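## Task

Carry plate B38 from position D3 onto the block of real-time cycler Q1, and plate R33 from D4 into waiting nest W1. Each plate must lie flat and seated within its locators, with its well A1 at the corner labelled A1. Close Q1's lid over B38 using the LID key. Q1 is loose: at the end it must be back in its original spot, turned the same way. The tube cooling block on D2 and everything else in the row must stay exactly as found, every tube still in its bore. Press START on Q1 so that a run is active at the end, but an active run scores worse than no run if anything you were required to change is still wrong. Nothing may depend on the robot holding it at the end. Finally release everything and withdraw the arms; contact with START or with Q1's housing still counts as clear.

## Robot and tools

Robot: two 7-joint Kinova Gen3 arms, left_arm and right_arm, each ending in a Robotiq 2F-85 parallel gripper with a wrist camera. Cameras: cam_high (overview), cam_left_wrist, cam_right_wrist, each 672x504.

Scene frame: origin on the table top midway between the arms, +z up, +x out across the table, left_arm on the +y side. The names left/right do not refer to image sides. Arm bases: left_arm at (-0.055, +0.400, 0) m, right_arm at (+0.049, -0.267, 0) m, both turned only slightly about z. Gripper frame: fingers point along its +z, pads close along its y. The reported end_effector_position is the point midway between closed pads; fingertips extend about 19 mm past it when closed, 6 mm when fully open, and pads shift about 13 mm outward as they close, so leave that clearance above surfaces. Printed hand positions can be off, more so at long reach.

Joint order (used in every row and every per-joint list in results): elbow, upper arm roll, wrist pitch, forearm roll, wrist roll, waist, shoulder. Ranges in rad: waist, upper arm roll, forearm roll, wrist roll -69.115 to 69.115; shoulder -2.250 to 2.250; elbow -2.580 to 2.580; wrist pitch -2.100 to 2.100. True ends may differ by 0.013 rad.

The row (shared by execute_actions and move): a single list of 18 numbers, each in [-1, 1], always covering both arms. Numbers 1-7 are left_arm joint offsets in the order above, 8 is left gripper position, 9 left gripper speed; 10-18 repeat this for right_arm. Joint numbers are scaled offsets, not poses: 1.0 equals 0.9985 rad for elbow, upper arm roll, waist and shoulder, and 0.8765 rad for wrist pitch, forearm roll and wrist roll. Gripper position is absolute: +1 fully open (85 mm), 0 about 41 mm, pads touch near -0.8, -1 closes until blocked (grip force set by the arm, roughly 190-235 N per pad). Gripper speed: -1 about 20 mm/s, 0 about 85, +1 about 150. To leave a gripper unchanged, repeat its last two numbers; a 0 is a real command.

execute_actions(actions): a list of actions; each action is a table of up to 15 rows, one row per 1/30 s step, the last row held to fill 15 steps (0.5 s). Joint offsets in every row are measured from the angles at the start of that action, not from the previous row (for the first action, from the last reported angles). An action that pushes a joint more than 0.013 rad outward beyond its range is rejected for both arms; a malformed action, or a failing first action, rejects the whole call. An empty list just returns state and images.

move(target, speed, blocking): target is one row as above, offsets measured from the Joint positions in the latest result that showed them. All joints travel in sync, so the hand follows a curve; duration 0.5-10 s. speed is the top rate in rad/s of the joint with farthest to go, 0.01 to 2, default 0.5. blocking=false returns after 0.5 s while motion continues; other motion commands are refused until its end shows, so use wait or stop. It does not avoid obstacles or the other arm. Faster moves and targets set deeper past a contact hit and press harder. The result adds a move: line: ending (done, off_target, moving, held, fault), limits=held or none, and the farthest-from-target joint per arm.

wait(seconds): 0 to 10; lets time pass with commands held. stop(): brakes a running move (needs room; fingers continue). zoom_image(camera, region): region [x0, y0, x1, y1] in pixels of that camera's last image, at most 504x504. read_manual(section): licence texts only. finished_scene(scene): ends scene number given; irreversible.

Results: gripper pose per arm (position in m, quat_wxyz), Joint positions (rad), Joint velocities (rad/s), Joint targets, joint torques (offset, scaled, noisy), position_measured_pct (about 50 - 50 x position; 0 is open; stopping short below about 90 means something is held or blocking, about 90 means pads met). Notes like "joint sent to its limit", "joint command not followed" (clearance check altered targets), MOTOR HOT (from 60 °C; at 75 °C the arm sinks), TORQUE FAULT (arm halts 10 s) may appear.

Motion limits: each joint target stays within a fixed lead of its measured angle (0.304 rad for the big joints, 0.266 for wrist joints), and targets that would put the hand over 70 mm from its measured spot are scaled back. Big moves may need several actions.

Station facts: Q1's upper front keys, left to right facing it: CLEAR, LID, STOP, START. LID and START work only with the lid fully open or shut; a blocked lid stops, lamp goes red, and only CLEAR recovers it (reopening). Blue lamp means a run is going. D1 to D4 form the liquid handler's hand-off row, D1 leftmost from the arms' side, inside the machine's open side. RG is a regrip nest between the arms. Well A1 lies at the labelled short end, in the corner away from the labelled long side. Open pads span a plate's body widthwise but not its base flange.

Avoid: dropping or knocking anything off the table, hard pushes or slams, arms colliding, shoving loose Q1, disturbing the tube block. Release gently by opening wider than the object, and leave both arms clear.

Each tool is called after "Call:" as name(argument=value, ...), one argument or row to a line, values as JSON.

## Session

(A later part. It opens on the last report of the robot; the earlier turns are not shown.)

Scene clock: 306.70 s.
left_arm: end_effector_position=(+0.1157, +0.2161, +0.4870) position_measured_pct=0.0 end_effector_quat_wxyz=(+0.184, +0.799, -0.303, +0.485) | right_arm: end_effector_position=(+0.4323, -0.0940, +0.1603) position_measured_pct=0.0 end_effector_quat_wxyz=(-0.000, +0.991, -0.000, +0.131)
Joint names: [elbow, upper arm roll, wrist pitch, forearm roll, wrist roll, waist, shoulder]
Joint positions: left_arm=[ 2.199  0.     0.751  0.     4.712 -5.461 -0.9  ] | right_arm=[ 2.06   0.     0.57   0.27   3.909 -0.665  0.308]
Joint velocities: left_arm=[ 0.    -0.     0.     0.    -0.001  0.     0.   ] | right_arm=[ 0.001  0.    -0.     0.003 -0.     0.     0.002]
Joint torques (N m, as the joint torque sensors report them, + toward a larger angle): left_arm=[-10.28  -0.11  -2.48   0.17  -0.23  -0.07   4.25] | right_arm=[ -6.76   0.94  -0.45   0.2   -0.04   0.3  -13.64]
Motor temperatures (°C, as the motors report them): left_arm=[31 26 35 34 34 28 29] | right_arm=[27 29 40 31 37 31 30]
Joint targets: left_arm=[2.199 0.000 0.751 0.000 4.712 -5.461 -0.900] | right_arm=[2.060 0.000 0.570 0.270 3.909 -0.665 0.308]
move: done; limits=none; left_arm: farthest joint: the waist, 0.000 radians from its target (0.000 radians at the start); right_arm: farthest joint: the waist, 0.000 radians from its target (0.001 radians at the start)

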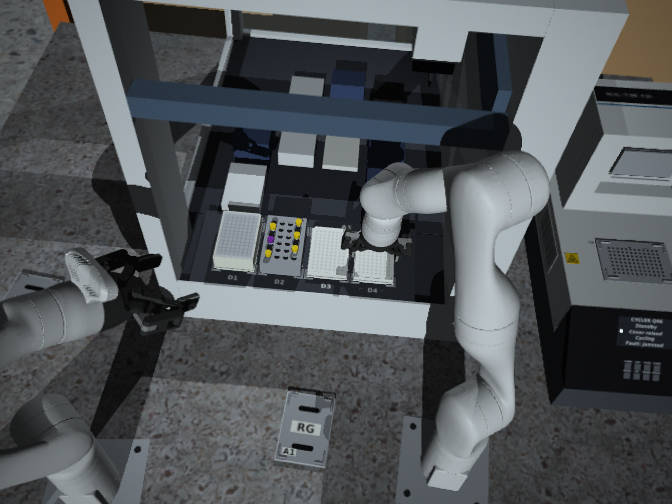

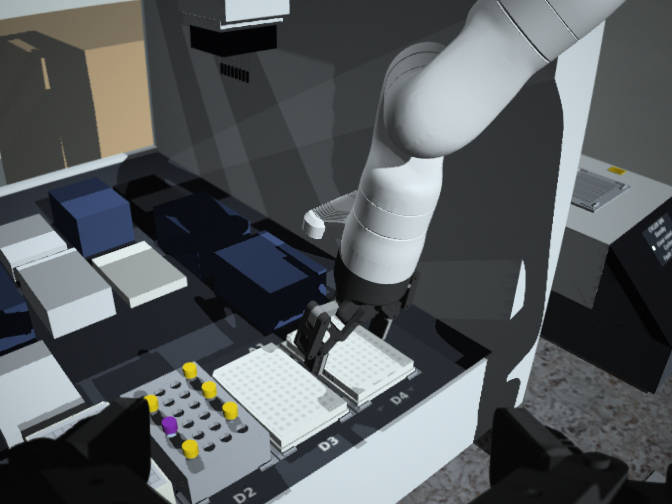

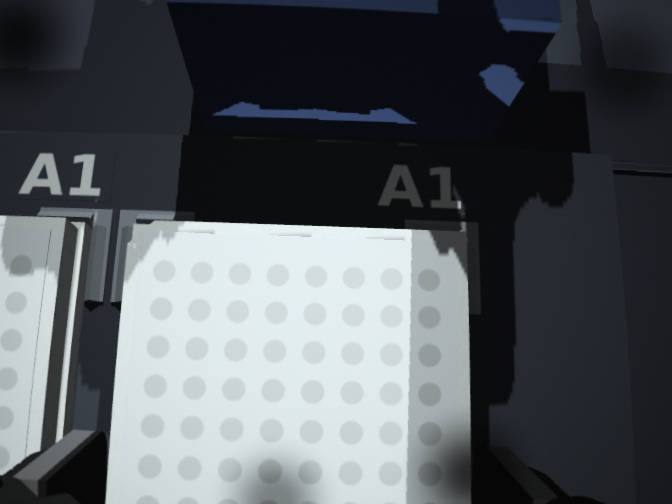

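Call:
execute_actions(
  actions=[
    [[0,0,0,0,0,0,0,1,0, 0.001,0,-0.0026,0.001,-0.001,0,0.0013,1,0],[0,0,0,0,0,0,0,1,0, 0.001,0,-0.0026,0.001,-0.001,0,0.0013,1,0],[0,0,0,0,0,0,0,1,0, 0.001,0,-0.0026,0.001,-0.001,0,0.0013,1,0],[0,0,0,0,0,0,0,1,0, 0.001,0,-0.0026,0.001,-0.001,0,0.0013,1,0],[0,0,0,0,0,0,0,1,0, 0.001,0,-0.0026,0.001,-0.001,0,0.0013,0.7,-1]],
    [[0,0,0,0,0,0,0,1,0, 0,0,0,0,0,0,0,0.7,-1]],
  ],
)

Scene clock: 314.50 s.
left_arm: end_effector_position=(+0.1157, +0.2161, +0.4870) position_measured_pct=0.0 end_effector_quat_wxyz=(+0.184, +0.799, -0.303, +0.485) | right_arm: end_effector_position=(+0.4323, -0.0939, +0.1615) position_measured_pct=9.9 end_effector_quat_wxyz=(-0.001, +0.991, -0.000, +0.132)
Joint names: [elbow, upper arm roll, wrist pitch, forearm roll, wrist roll, waist, shoulder]
Joint positions: left_arm=[ 2.199  0.     0.751  0.     4.712 -5.461 -0.9  ] | right_arm=[ 2.06  -0.     0.571  0.271  3.908 -0.665  0.305]
Joint velocities: left_arm=[-0.    -0.    -0.     0.002 -0.001 -0.     0.   ] | right_arm=[-0.     0.001  0.001  0.002  0.     0.     0.   ]
Joint torques (N m, as the joint torque sensors report them, + toward a larger angle): left_arm=[-10.19  -0.24  -2.3    0.03  -0.31  -0.22   4.65] | right_arm=[ -6.97   1.13  -1.34   0.17  -0.02   0.71 -10.41]
Motor temperatures (°C, as the motors report them): left_arm=[31 26 35 34 34 28 29] | right_arm=[27 29 40 31 37 31 30]
Joint targets: left_arm=[2.199 0.000 0.751 0.000 4.712 -5.461 -0.900] | right_arm=[2.060 0.000 0.569 0.271 3.908 -0.665 0.308]

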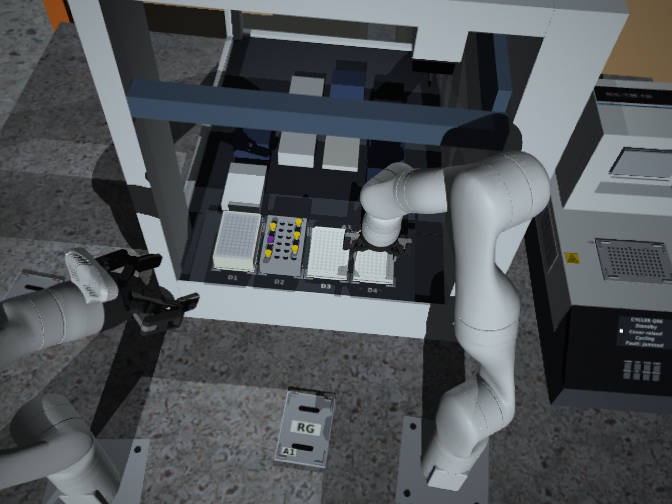

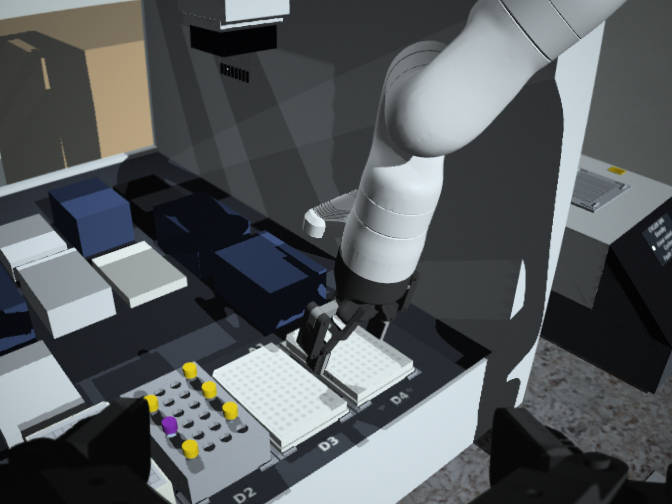

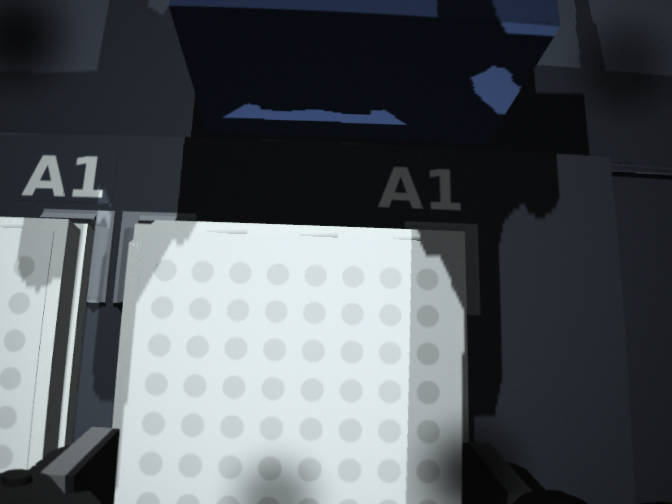

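Call:
move(
  target=[0,0,0,0,0,0,0,1,0, -0.0392,0,0.0935,-0.037,0.0454,0,-0.0428,0.7,-1],
  speed=0.12,
)

Call:
zoom_image(
  camera="cam_left_wrist",
  region=[250, 270, 450, 430],
)

Scene clock: 319.67 s.
left_arm: end_effector_position=(+0.1157, +0.2161, +0.4870) position_measured_pct=0.0 end_effector_quat_wxyz=(+0.184, +0.799, -0.303, +0.485) | right_arm: end_effector_position=(+0.4316, -0.0939, +0.1850) position_measured_pct=10.3 end_effector_quat_wxyz=(-0.000, +0.991, +0.000, +0.130)
Joint names: [elbow, upper arm roll, wrist pitch, forearm roll, wrist roll, waist, shoulder]
Joint positions: left_arm=[ 2.199  0.     0.751  0.     4.712 -5.461 -0.9  ] | right_arm=[ 2.021 -0.     0.652  0.238  3.948 -0.665  0.262]
Joint velocities: left_arm=[-0.    -0.    -0.    -0.001  0.    -0.001 -0.   ] | right_arm=[ 0.001 -0.001  0.     0.    -0.    -0.    -0.002]
Joint torques (N m, as the joint torque sensors report them, + toward a larger angle): left_arm=[-10.77  -0.08  -2.49  -0.02  -0.29  -0.07   5.05] | right_arm=[ -7.33   0.93  -0.41   0.28  -0.02   0.29 -13.05]
Motor temperatures (°C, as the motors report them): left_arm=[31 26 35 34 34 28 29] | right_arm=[27 29 40 31 37 31 30]
Joint targets: left_arm=[2.199 0.000 0.751 0.000 4.712 -5.461 -0.900] | right_arm=[2.021 -0.000 0.652 0.238 3.948 -0.665 0.262]
move: done; limits=none; left_arm: farthest joint: the waist, 0.000 radians from its target (0.000 radians at the start); right_arm: farthest joint: the waist, 0.000 radians from its target (0.000 radians at the start)

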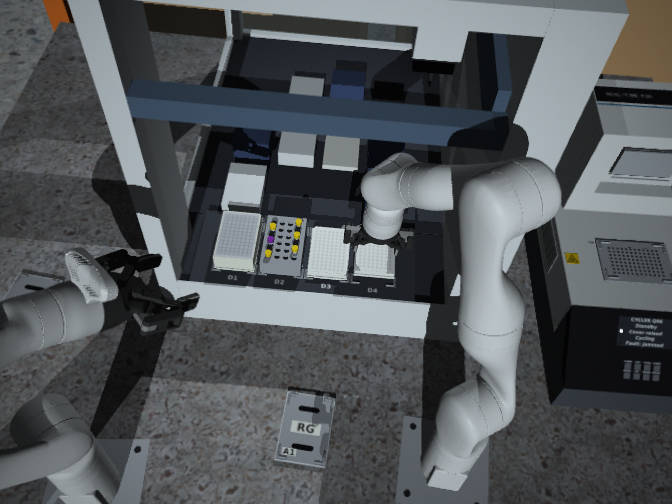

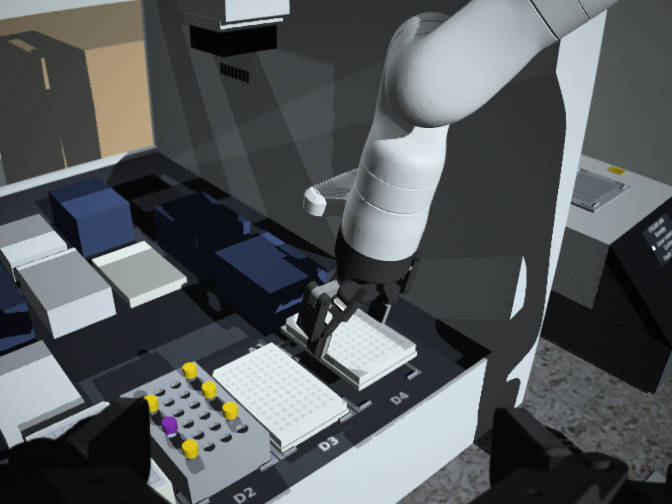

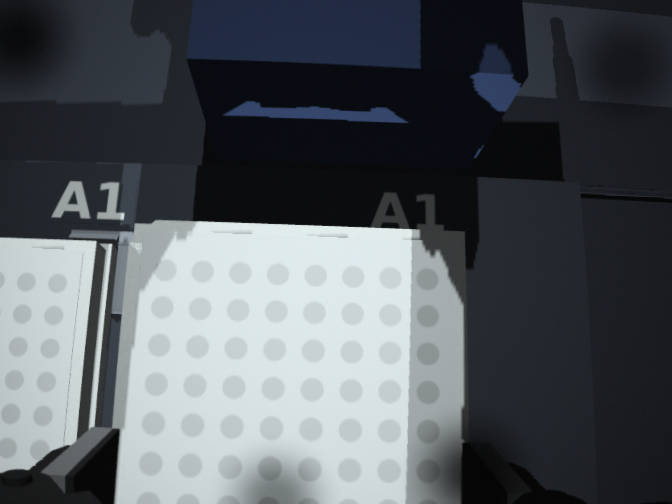

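Region (250, 270, 450, 430) of cam_left_wrist's 672x504 image, scaled by 2.520; it fills the top 403 rows of this view, and the rest is white.

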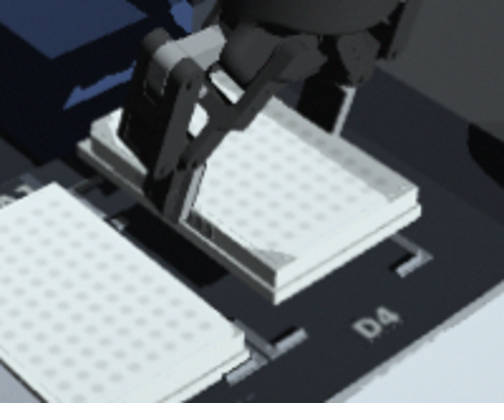

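Call:
move(
  target=[0,0,0.277,0,0,-1,0.3,1,0, 0.1603,0,0.2219,-0.2715,0.8721,-0.4096,-0.4103,0.7,-1],
  speed=0.7,
)

Scene clock: 352.77 s.
left_arm: end_effector_position=(+0.1820, +0.4408, +0.3576) position_measured_pct=0.0 end_effector_quat_wxyz=(-0.037, +0.953, +0.132, +0.269) | right_arm: end_effector_position=(+0.2320, -0.0282, +0.2598) position_measured_pct=10.3 end_effector_quat_wxyz=(-0.062, +0.870, +0.475, +0.114)
Joint names: [elbow, upper arm roll, wrist pitch, forearm roll, wrist roll, waist, shoulder]
Joint positions: left_arm=[ 2.199  0.     0.993  0.     4.712 -6.46  -0.6  ] | right_arm=[ 2.181 -0.     0.847  0.     4.712 -1.074 -0.147]
Joint velocities: left_arm=[-0.     0.    -0.001  0.    -0.    -0.002  0.001] | right_arm=[-0.001 -0.002  0.     0.    -0.001 -0.    -0.001]
Joint torques (N m, as the joint torque sensors report them, + toward a larger angle): left_arm=[-9.5  -0.45 -1.48  0.04 -0.42 -0.61  0.73] | right_arm=[-8.65  0.58 -0.68 -0.17 -0.03  0.37 -6.24]
Motor temperatures (°C, as the motors report them): left_arm=[31 26 35 34 34 28 29] | right_arm=[27 29 40 31 37 31 30]
Joint targets: left_arm=[2.199 0.000 0.993 0.000 4.712 -6.460 -0.600] | right_arm=[2.181 -0.000 0.847 0.000 4.712 -1.074 -0.147]
move: done; limits=none; left_arm: farthest joint: the waist, 0.000 radians from its target (0.998 radians at the start); right_arm: farthest joint: the waist, 0.000 radians from its target (0.409 radians at the start)

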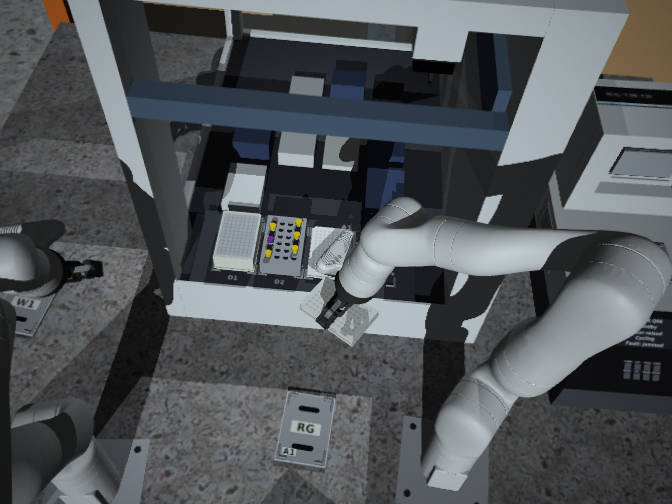

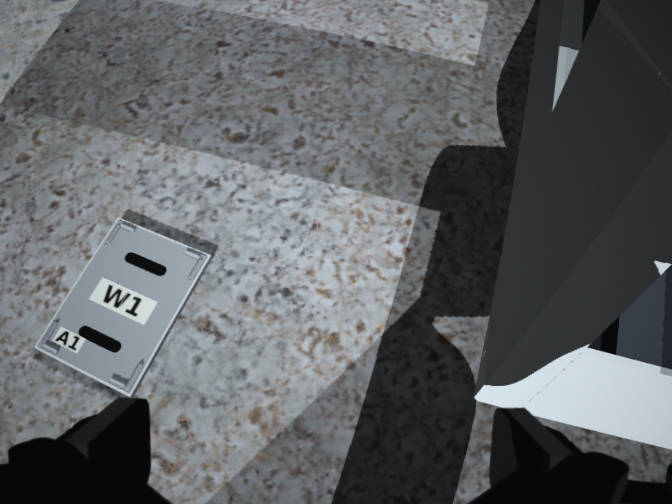

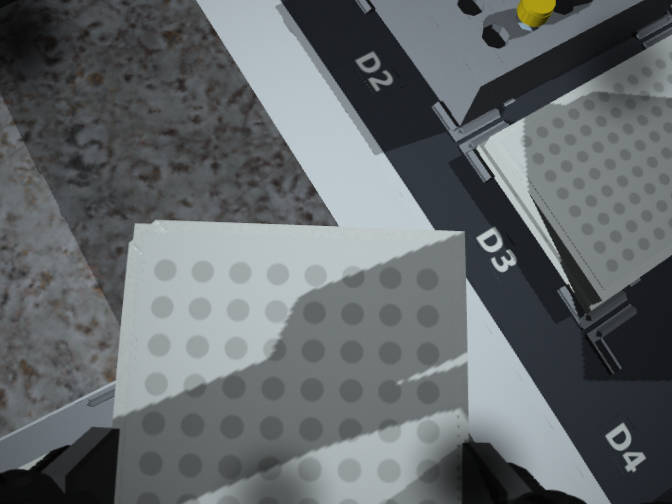

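Call:
move(
  target=[-0.3822,0,0.001,0,0,-0.3916,0.932,1,0, -0.1461,0,-0.6769,0,0,-0.3505,0.739,0.7,-1],
  speed=0.7,
)

Scene clock: 362.73 s.
left_arm: end_effector_position=(+0.2749, +0.6271, +0.2001) position_measured_pct=0.0 end_effector_quat_wxyz=(+0.000, +0.945, +0.327, -0.000) | right_arm: end_effector_position=(+0.1764, +0.1862, +0.0602) position_measured_pct=10.3 end_effector_quat_wxyz=(-0.082, +0.774, +0.619, +0.102)
Joint names: [elbow, upper arm roll, wrist pitch, forearm roll, wrist roll, waist, shoulder]
Joint positions: left_arm=[ 1.818  0.     0.994  0.     4.712 -6.851  0.33 ] | right_arm=[ 2.035 -0.     0.254  0.     4.712 -1.424  0.59 ]
Joint velocities: left_arm=[-0.    -0.     0.001 -0.001  0.    -0.001  0.003] | right_arm=[ 0.    -0.     0.001 -0.002  0.    -0.002  0.002]
Joint torques (N m, as the joint torque sensors report them, + toward a larger angle): left_arm=[ -6.97   0.61   0.17  -0.05  -0.34  -0.4  -15.06] | right_arm=[ -5.17   0.94  -0.65  -0.21  -0.1    0.42 -17.1 ]
Motor temperatures (°C, as the motors report them): left_arm=[31 26 35 34 34 28 29] | right_arm=[27 29 40 31 37 31 30]
Joint targets: left_arm=[1.818 0.000 0.994 0.000 4.712 -6.851 0.330] | right_arm=[2.035 -0.000 0.254 0.000 4.712 -1.424 0.591]
move: done; limits=none; left_arm: farthest joint: the waist, 0.001 radians from its target (0.391 radians at the start); right_arm: farthest joint: the shoulder, 0.001 radians from its target (0.738 radians at the start)

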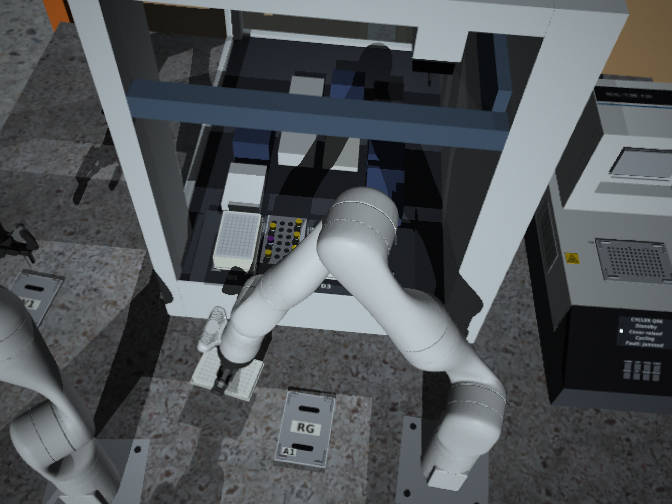

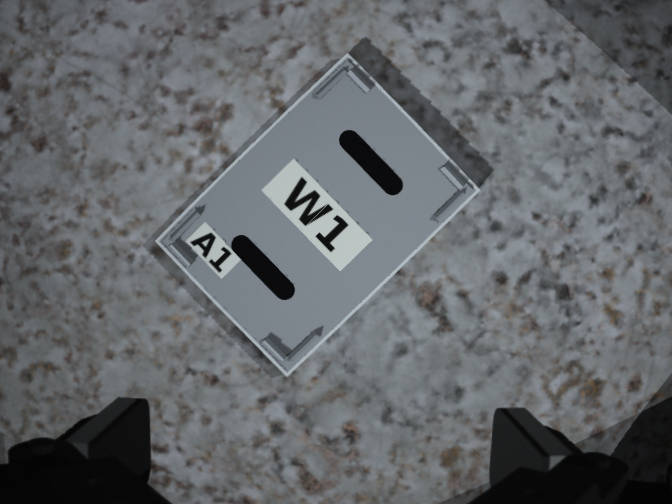

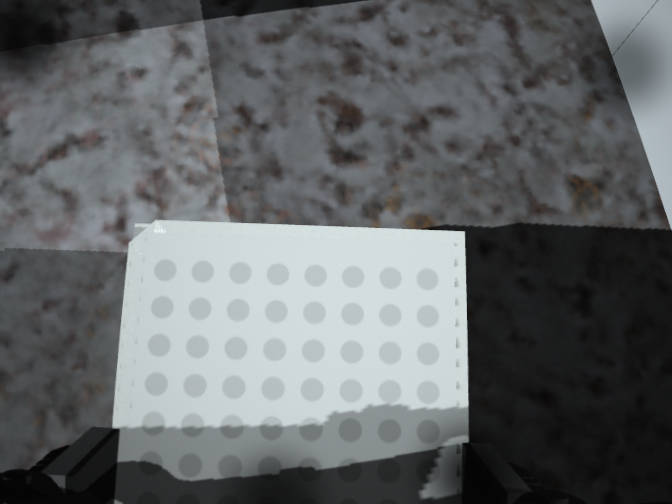

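Call:
move(
  target=[0,0,0,0,-0.884,0,0,1,0, 0.0175,0,-0.1185,0,0,0,0.087,0.7,-1],
  speed=0.8,
)

Call:
zoom_image(
  camera="cam_high",
  region=[170, 320, 290, 430],
)

Scene clock: 372.97 s.
left_arm: end_effector_position=(+0.2749, +0.6271, +0.2001) position_measured_pct=0.0 end_effector_quat_wxyz=(+0.000, +0.999, -0.055, -0.000) | right_arm: end_effector_position=(+0.1764, +0.1862, +0.0240) position_measured_pct=10.3 end_effector_quat_wxyz=(-0.082, +0.774, +0.619, +0.102)
Joint names: [elbow, upper arm roll, wrist pitch, forearm roll, wrist roll, waist, shoulder]
Joint positions: left_arm=[ 1.818  0.     0.994  0.     3.937 -6.851  0.33 ] | right_arm=[ 2.053 -0.     0.15   0.     4.712 -1.424  0.677]
Joint velocities: left_arm=[-0.     0.    -0.002 -0.     0.     0.    -0.   ] | right_arm=[-0.001 -0.002 -0.    -0.002 -0.001 -0.001  0.001]
Joint torques (N m, as the joint torque sensors report them, + toward a larger angle): left_arm=[ -6.63   0.17   0.24   0.06  -0.14   0.1  -14.94] | right_arm=[ -4.32   0.9   -0.64  -0.16  -0.03   0.3  -17.61]
Motor temperatures (°C, as the motors report them): left_arm=[31 26 35 34 34 28 29] | right_arm=[27 29 40 31 37 31 30]
Joint targets: left_arm=[1.818 0.000 0.994 0.000 3.937 -6.851 0.330] | right_arm=[2.053 -0.000 0.150 0.000 4.712 -1.424 0.677]
move: done; limits=none; left_arm: farthest joint: the waist, 0.000 radians from its target (0.000 radians at the start); right_arm: farthest joint: the waist, 0.000 radians from its target (0.000 radians at the start)

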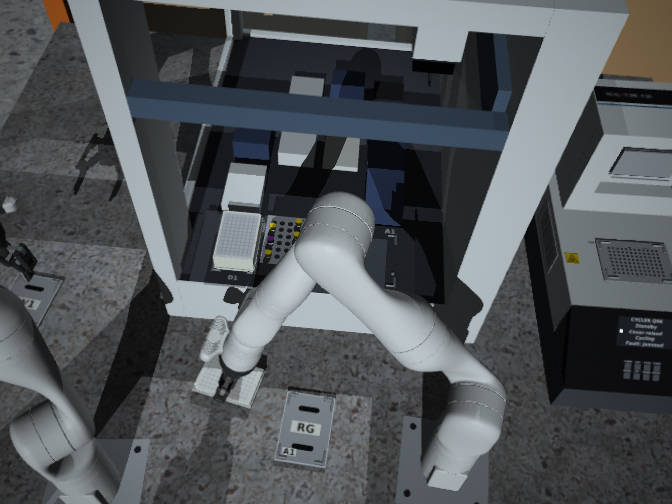

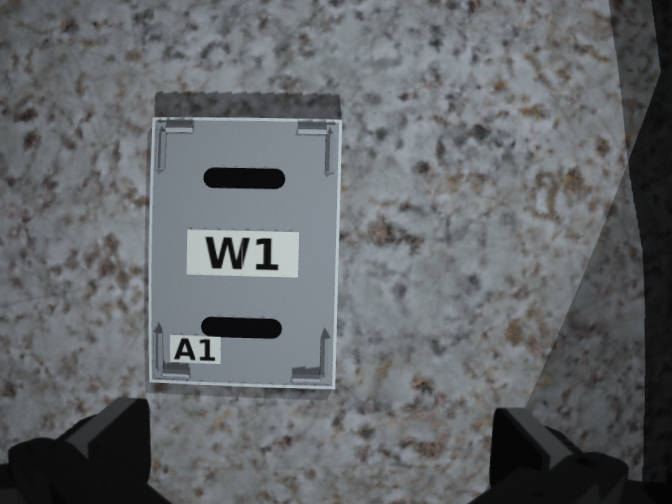

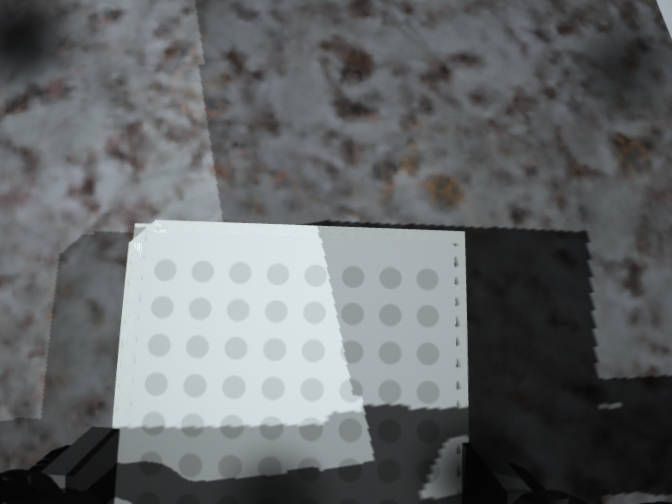

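Region (170, 320, 290, 430) of cam_high's 672x504 image, scaled by 4.200, with more detail than that image has; it fills the top 462 rows of this view, and the rest is white.

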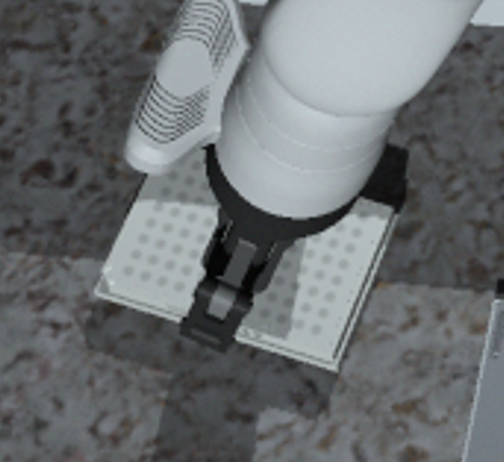

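Call:
move(
  target=[0.3608,0,0.1326,0,-0.397,0.567,-0.4776,1,0, 0.002,0,-0.016,0,0,0,0.012,0.7,-1],
  speed=0.7,
)

Scene clock: 390.27 s.
left_arm: end_effector_position=(+0.1666, +0.3970, +0.2500) position_measured_pct=0.0 end_effector_quat_wxyz=(+0.000, +0.872, -0.490, -0.000) | right_arm: end_effector_position=(+0.1764, +0.1861, +0.0190) position_measured_pct=10.3 end_effector_quat_wxyz=(-0.082, +0.774, +0.619, +0.102)
Joint names: [elbow, upper arm roll, wrist pitch, forearm roll, wrist roll, waist, shoulder]
Joint positions: left_arm=[ 2.178  0.     1.111  0.     3.589 -6.285 -0.147] | right_arm=[ 2.055 -0.     0.136  0.     4.712 -1.424  0.689]
Joint velocities: left_arm=[ 0.    -0.     0.    -0.     0.     0.003 -0.002] | right_arm=[-0.001  0.002  0.    -0.001  0.001 -0.    -0.   ]
Joint torques (N m, as the joint torque sensors report them, + toward a larger angle): left_arm=[-7.38  0.14  0.33 -0.18 -0.17 -0.32 -5.73] | right_arm=[ -4.16   0.9   -0.7   -0.14  -0.03   0.29 -17.76]
Motor temperatures (°C, as the motors report them): left_arm=[31 26 35 34 34 28 29] | right_arm=[27 29 40 31 37 31 30]
Joint targets: left_arm=[2.178 0.000 1.111 0.000 3.589 -6.284 -0.147] | right_arm=[2.055 -0.000 0.136 0.000 4.712 -1.424 0.689]
move: done; limits=none; left_arm: farthest joint: the waist, 0.000 radians from its target (0.566 radians at the start); right_arm: farthest joint: the waist, 0.000 radians from its target (0.000 radians at the start)

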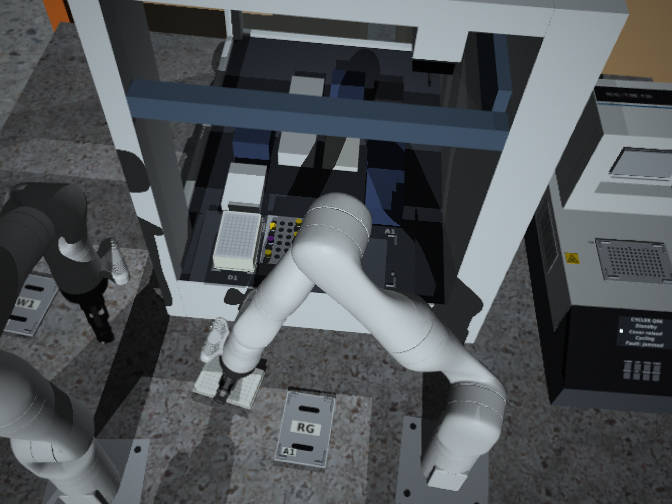

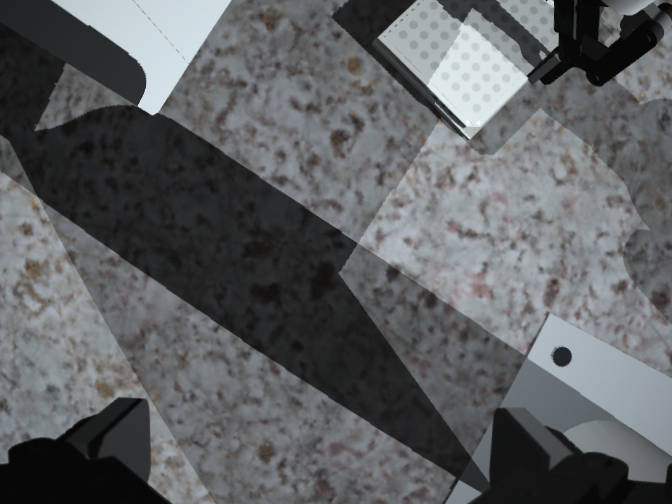

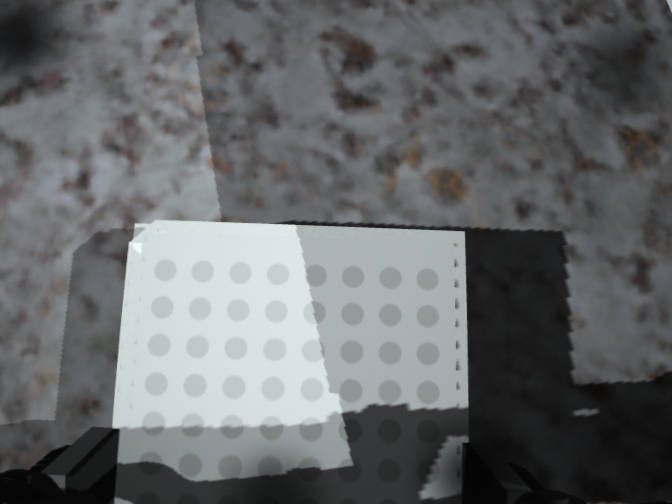

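Call:
move(
  target=[0,0,0,0,0,0,0,1,0, 0.0014,0,-0.0125,0,0,0,0.0096,0.7,-1],
  speed=0.03,
)

Scene clock: 394.20 s.
left_arm: end_effector_position=(+0.1666, +0.3970, +0.2500) position_measured_pct=0.0 end_effector_quat_wxyz=(+0.000, +0.872, -0.490, -0.000) | right_arm: end_effector_position=(+0.1765, +0.1871, +0.0169) position_measured_pct=10.3 end_effector_quat_wxyz=(-0.083, +0.774, +0.619, +0.103)
Joint names: [elbow, upper arm roll, wrist pitch, forearm roll, wrist roll, waist, shoulder]
Joint positions: left_arm=[ 2.178  0.     1.111  0.     3.589 -6.285 -0.147] | right_arm=[ 2.056 -0.     0.125  0.     4.712 -1.424  0.695]
Joint velocities: left_arm=[-0.    -0.     0.001 -0.001  0.002 -0.     0.   ] | right_arm=[ 0.001  0.002  0.002 -0.002 -0.     0.     0.   ]
Joint torques (N m, as the joint torque sensors report them, + toward a larger angle): left_arm=[-6.96  0.17  0.46 -0.14 -0.33 -0.1  -5.26] | right_arm=[ -3.92   1.15  -0.67  -0.15  -0.02   0.3  -14.91]
Motor temperatures (°C, as the motors report them): left_arm=[31 26 35 34 34 28 29] | right_arm=[27 29 40 31 37 31 30]
Joint targets: left_arm=[2.178 0.000 1.111 0.000 3.589 -6.285 -0.147] | right_arm=[2.056 -0.000 0.125 0.000 4.712 -1.424 0.699]
move: done; limits=none; left_arm: farthest joint: the waist, 0.000 radians from its target (0.001 radians at the start); right_arm: farthest joint: the shoulder, 0.004 radians from its target (0.010 radians at the start)

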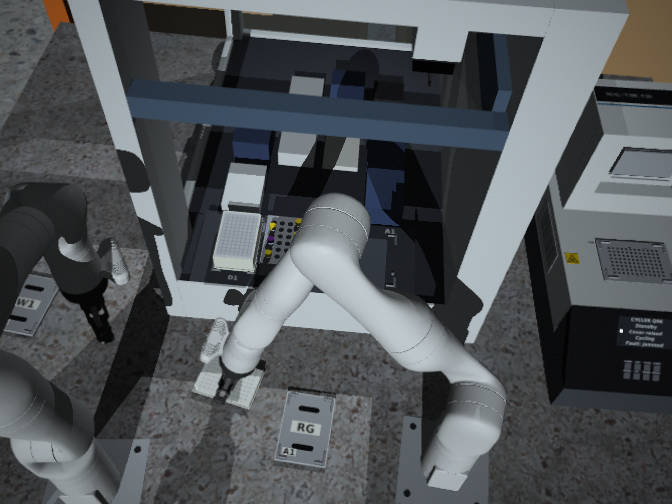

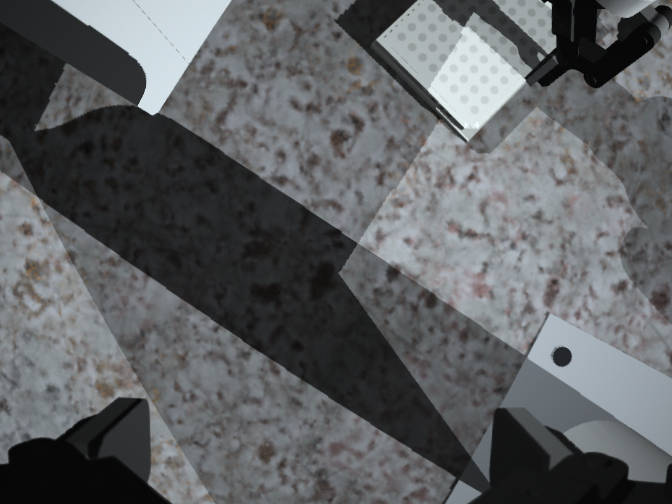

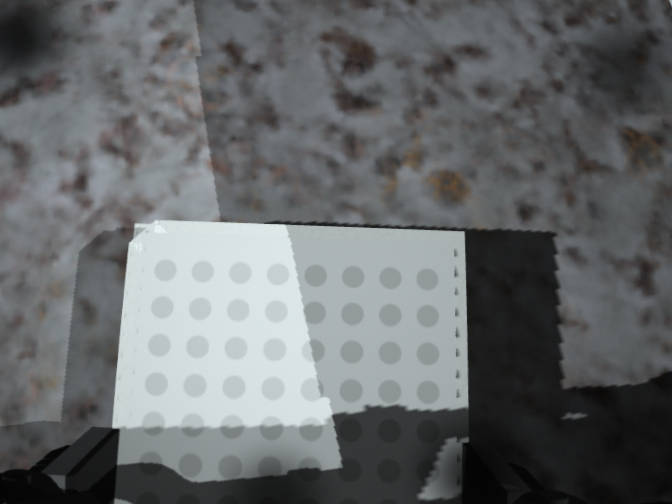

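Call:
execute_actions(
  actions=[
    [[0,0,0,0,0,0,0,1,0, 0,0,0,0,0,0,0.004,1,-0.5]],
  ],
)

Call:
move(
  target=[0,0,0,0,0,0,0,1,0, -0.015,0,0.108,0,0,0,-0.08,1,-0.5],
  speed=0.2,
)

Scene clock: 408.63 s.
left_arm: end_effector_position=(+0.1666, +0.3970, +0.2500) position_measured_pct=0.0 end_effector_quat_wxyz=(+0.000, +0.872, -0.490, -0.000) | right_arm: end_effector_position=(+0.1763, +0.1861, +0.0151) position_measured_pct=0.0 end_effector_quat_wxyz=(-0.082, +0.774, +0.619, +0.102)
Joint names: [elbow, upper arm roll, wrist pitch, forearm roll, wrist roll, waist, shoulder]
Joint positions: left_arm=[ 2.178  0.     1.111  0.     3.589 -6.285 -0.147] | right_arm=[ 2.056 -0.     0.125  0.     4.712 -1.424  0.699]
Joint velocities: left_arm=[ 0.     0.     0.001 -0.001 -0.001  0.    -0.   ] | right_arm=[-0.    -0.001  0.002 -0.001 -0.     0.     0.001]
Joint torques (N m, as the joint torque sensors report them, + toward a larger angle): left_arm=[-7.44  0.2   0.2   0.08 -0.41  0.1  -5.32] | right_arm=[ -4.01   0.89  -0.61  -0.11   0.     0.28 -17.81]
Motor temperatures (°C, as the motors report them): left_arm=[31 26 35 34 34 28 29] | right_arm=[27 29 40 31 37 31 31]
Joint targets: left_arm=[2.178 0.000 1.111 0.000 3.589 -6.285 -0.147] | right_arm=[2.056 -0.000 0.125 0.000 4.712 -1.424 0.699]

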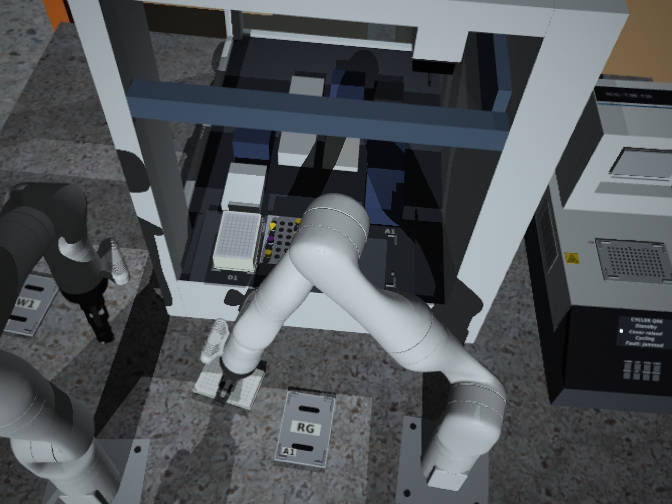

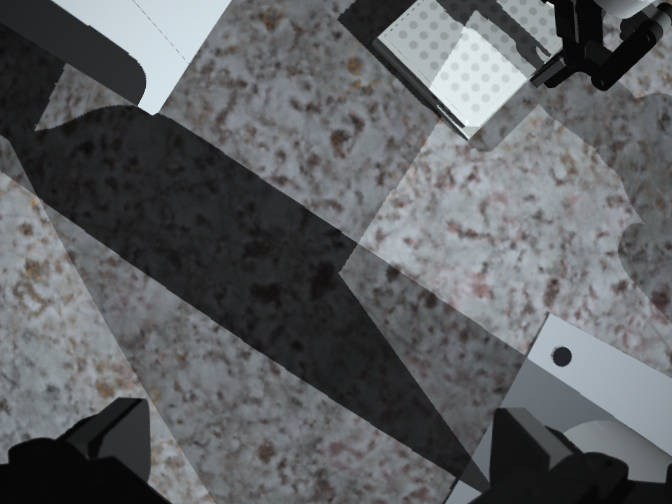

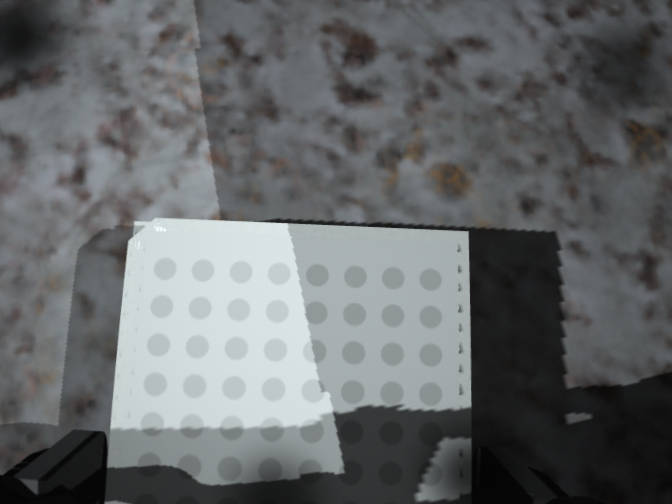

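Scene clock: 409.43 s.
left_arm: end_effector_position=(+0.1666, +0.3970, +0.2500) position_measured_pct=0.0 end_effector_quat_wxyz=(+0.000, +0.872, -0.490, -0.000) | right_arm: end_effector_position=(+0.1764, +0.1865, +0.0480) position_measured_pct=0.0 end_effector_quat_wxyz=(-0.082, +0.774, +0.619, +0.102)
Joint names: [elbow, upper arm roll, wrist pitch, forearm roll, wrist roll, waist, shoulder]
Joint positions: left_arm=[ 2.178  0.     1.111  0.     3.589 -6.285 -0.147] | right_arm=[ 2.041 -0.     0.22   0.     4.712 -1.424  0.619]
Joint velocities: left_arm=[ 0.     0.     0.003  0.    -0.001 -0.     0.   ] | right_arm=[-0.    -0.001  0.002 -0.001 -0.002  0.    -0.004]
Joint torques (N m, as the joint torque sensors report them, + toward a larger angle): left_arm=[-7.33  0.33  0.39 -0.07 -0.2  -0.34 -5.27] | right_arm=[ -4.82   0.89  -0.64  -0.15  -0.01   0.29 -17.3 ]
Motor temperatures (°C, as the motors report them): left_arm=[31 26 35 34 34 28 29] | right_arm=[27 29 40 31 37 31 31]
Joint targets: left_arm=[2.178 0.000 1.111 0.000 3.589 -6.285 -0.147] | right_arm=[2.041 -0.000 0.220 0.000 4.712 -1.424 0.619]
move: done; limits=none; left_arm: farthest joint: the waist, 0.000 radians from its target (0.000 radians at the start); right_arm: farthest joint: the waist, 0.000 radians from its target (0.000 radians at the start)

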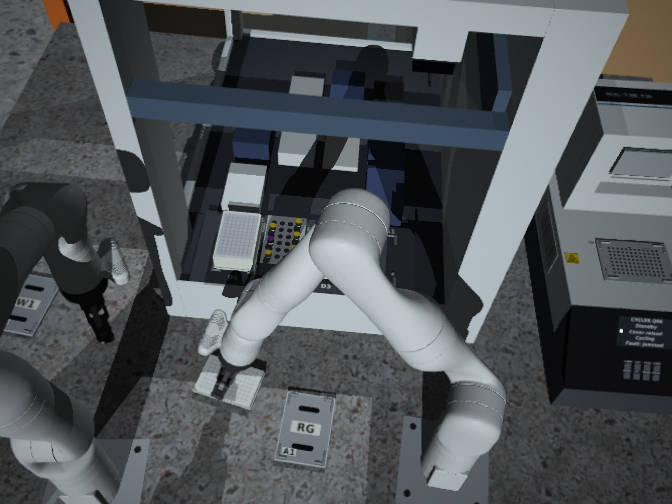

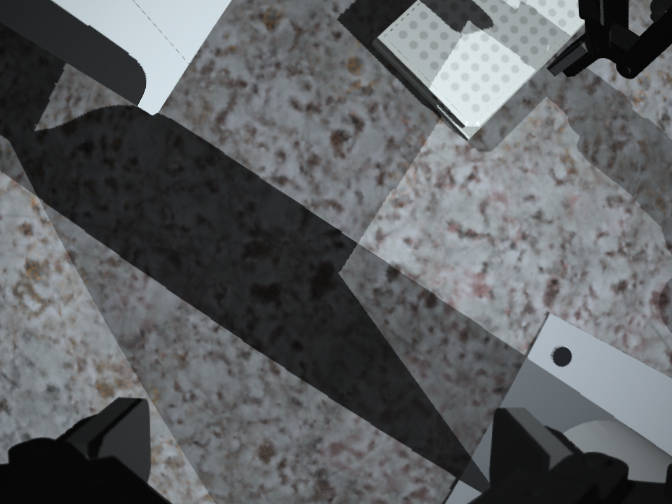

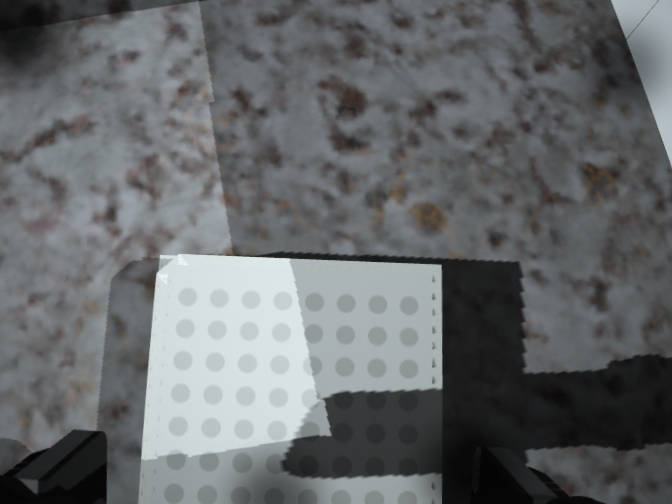

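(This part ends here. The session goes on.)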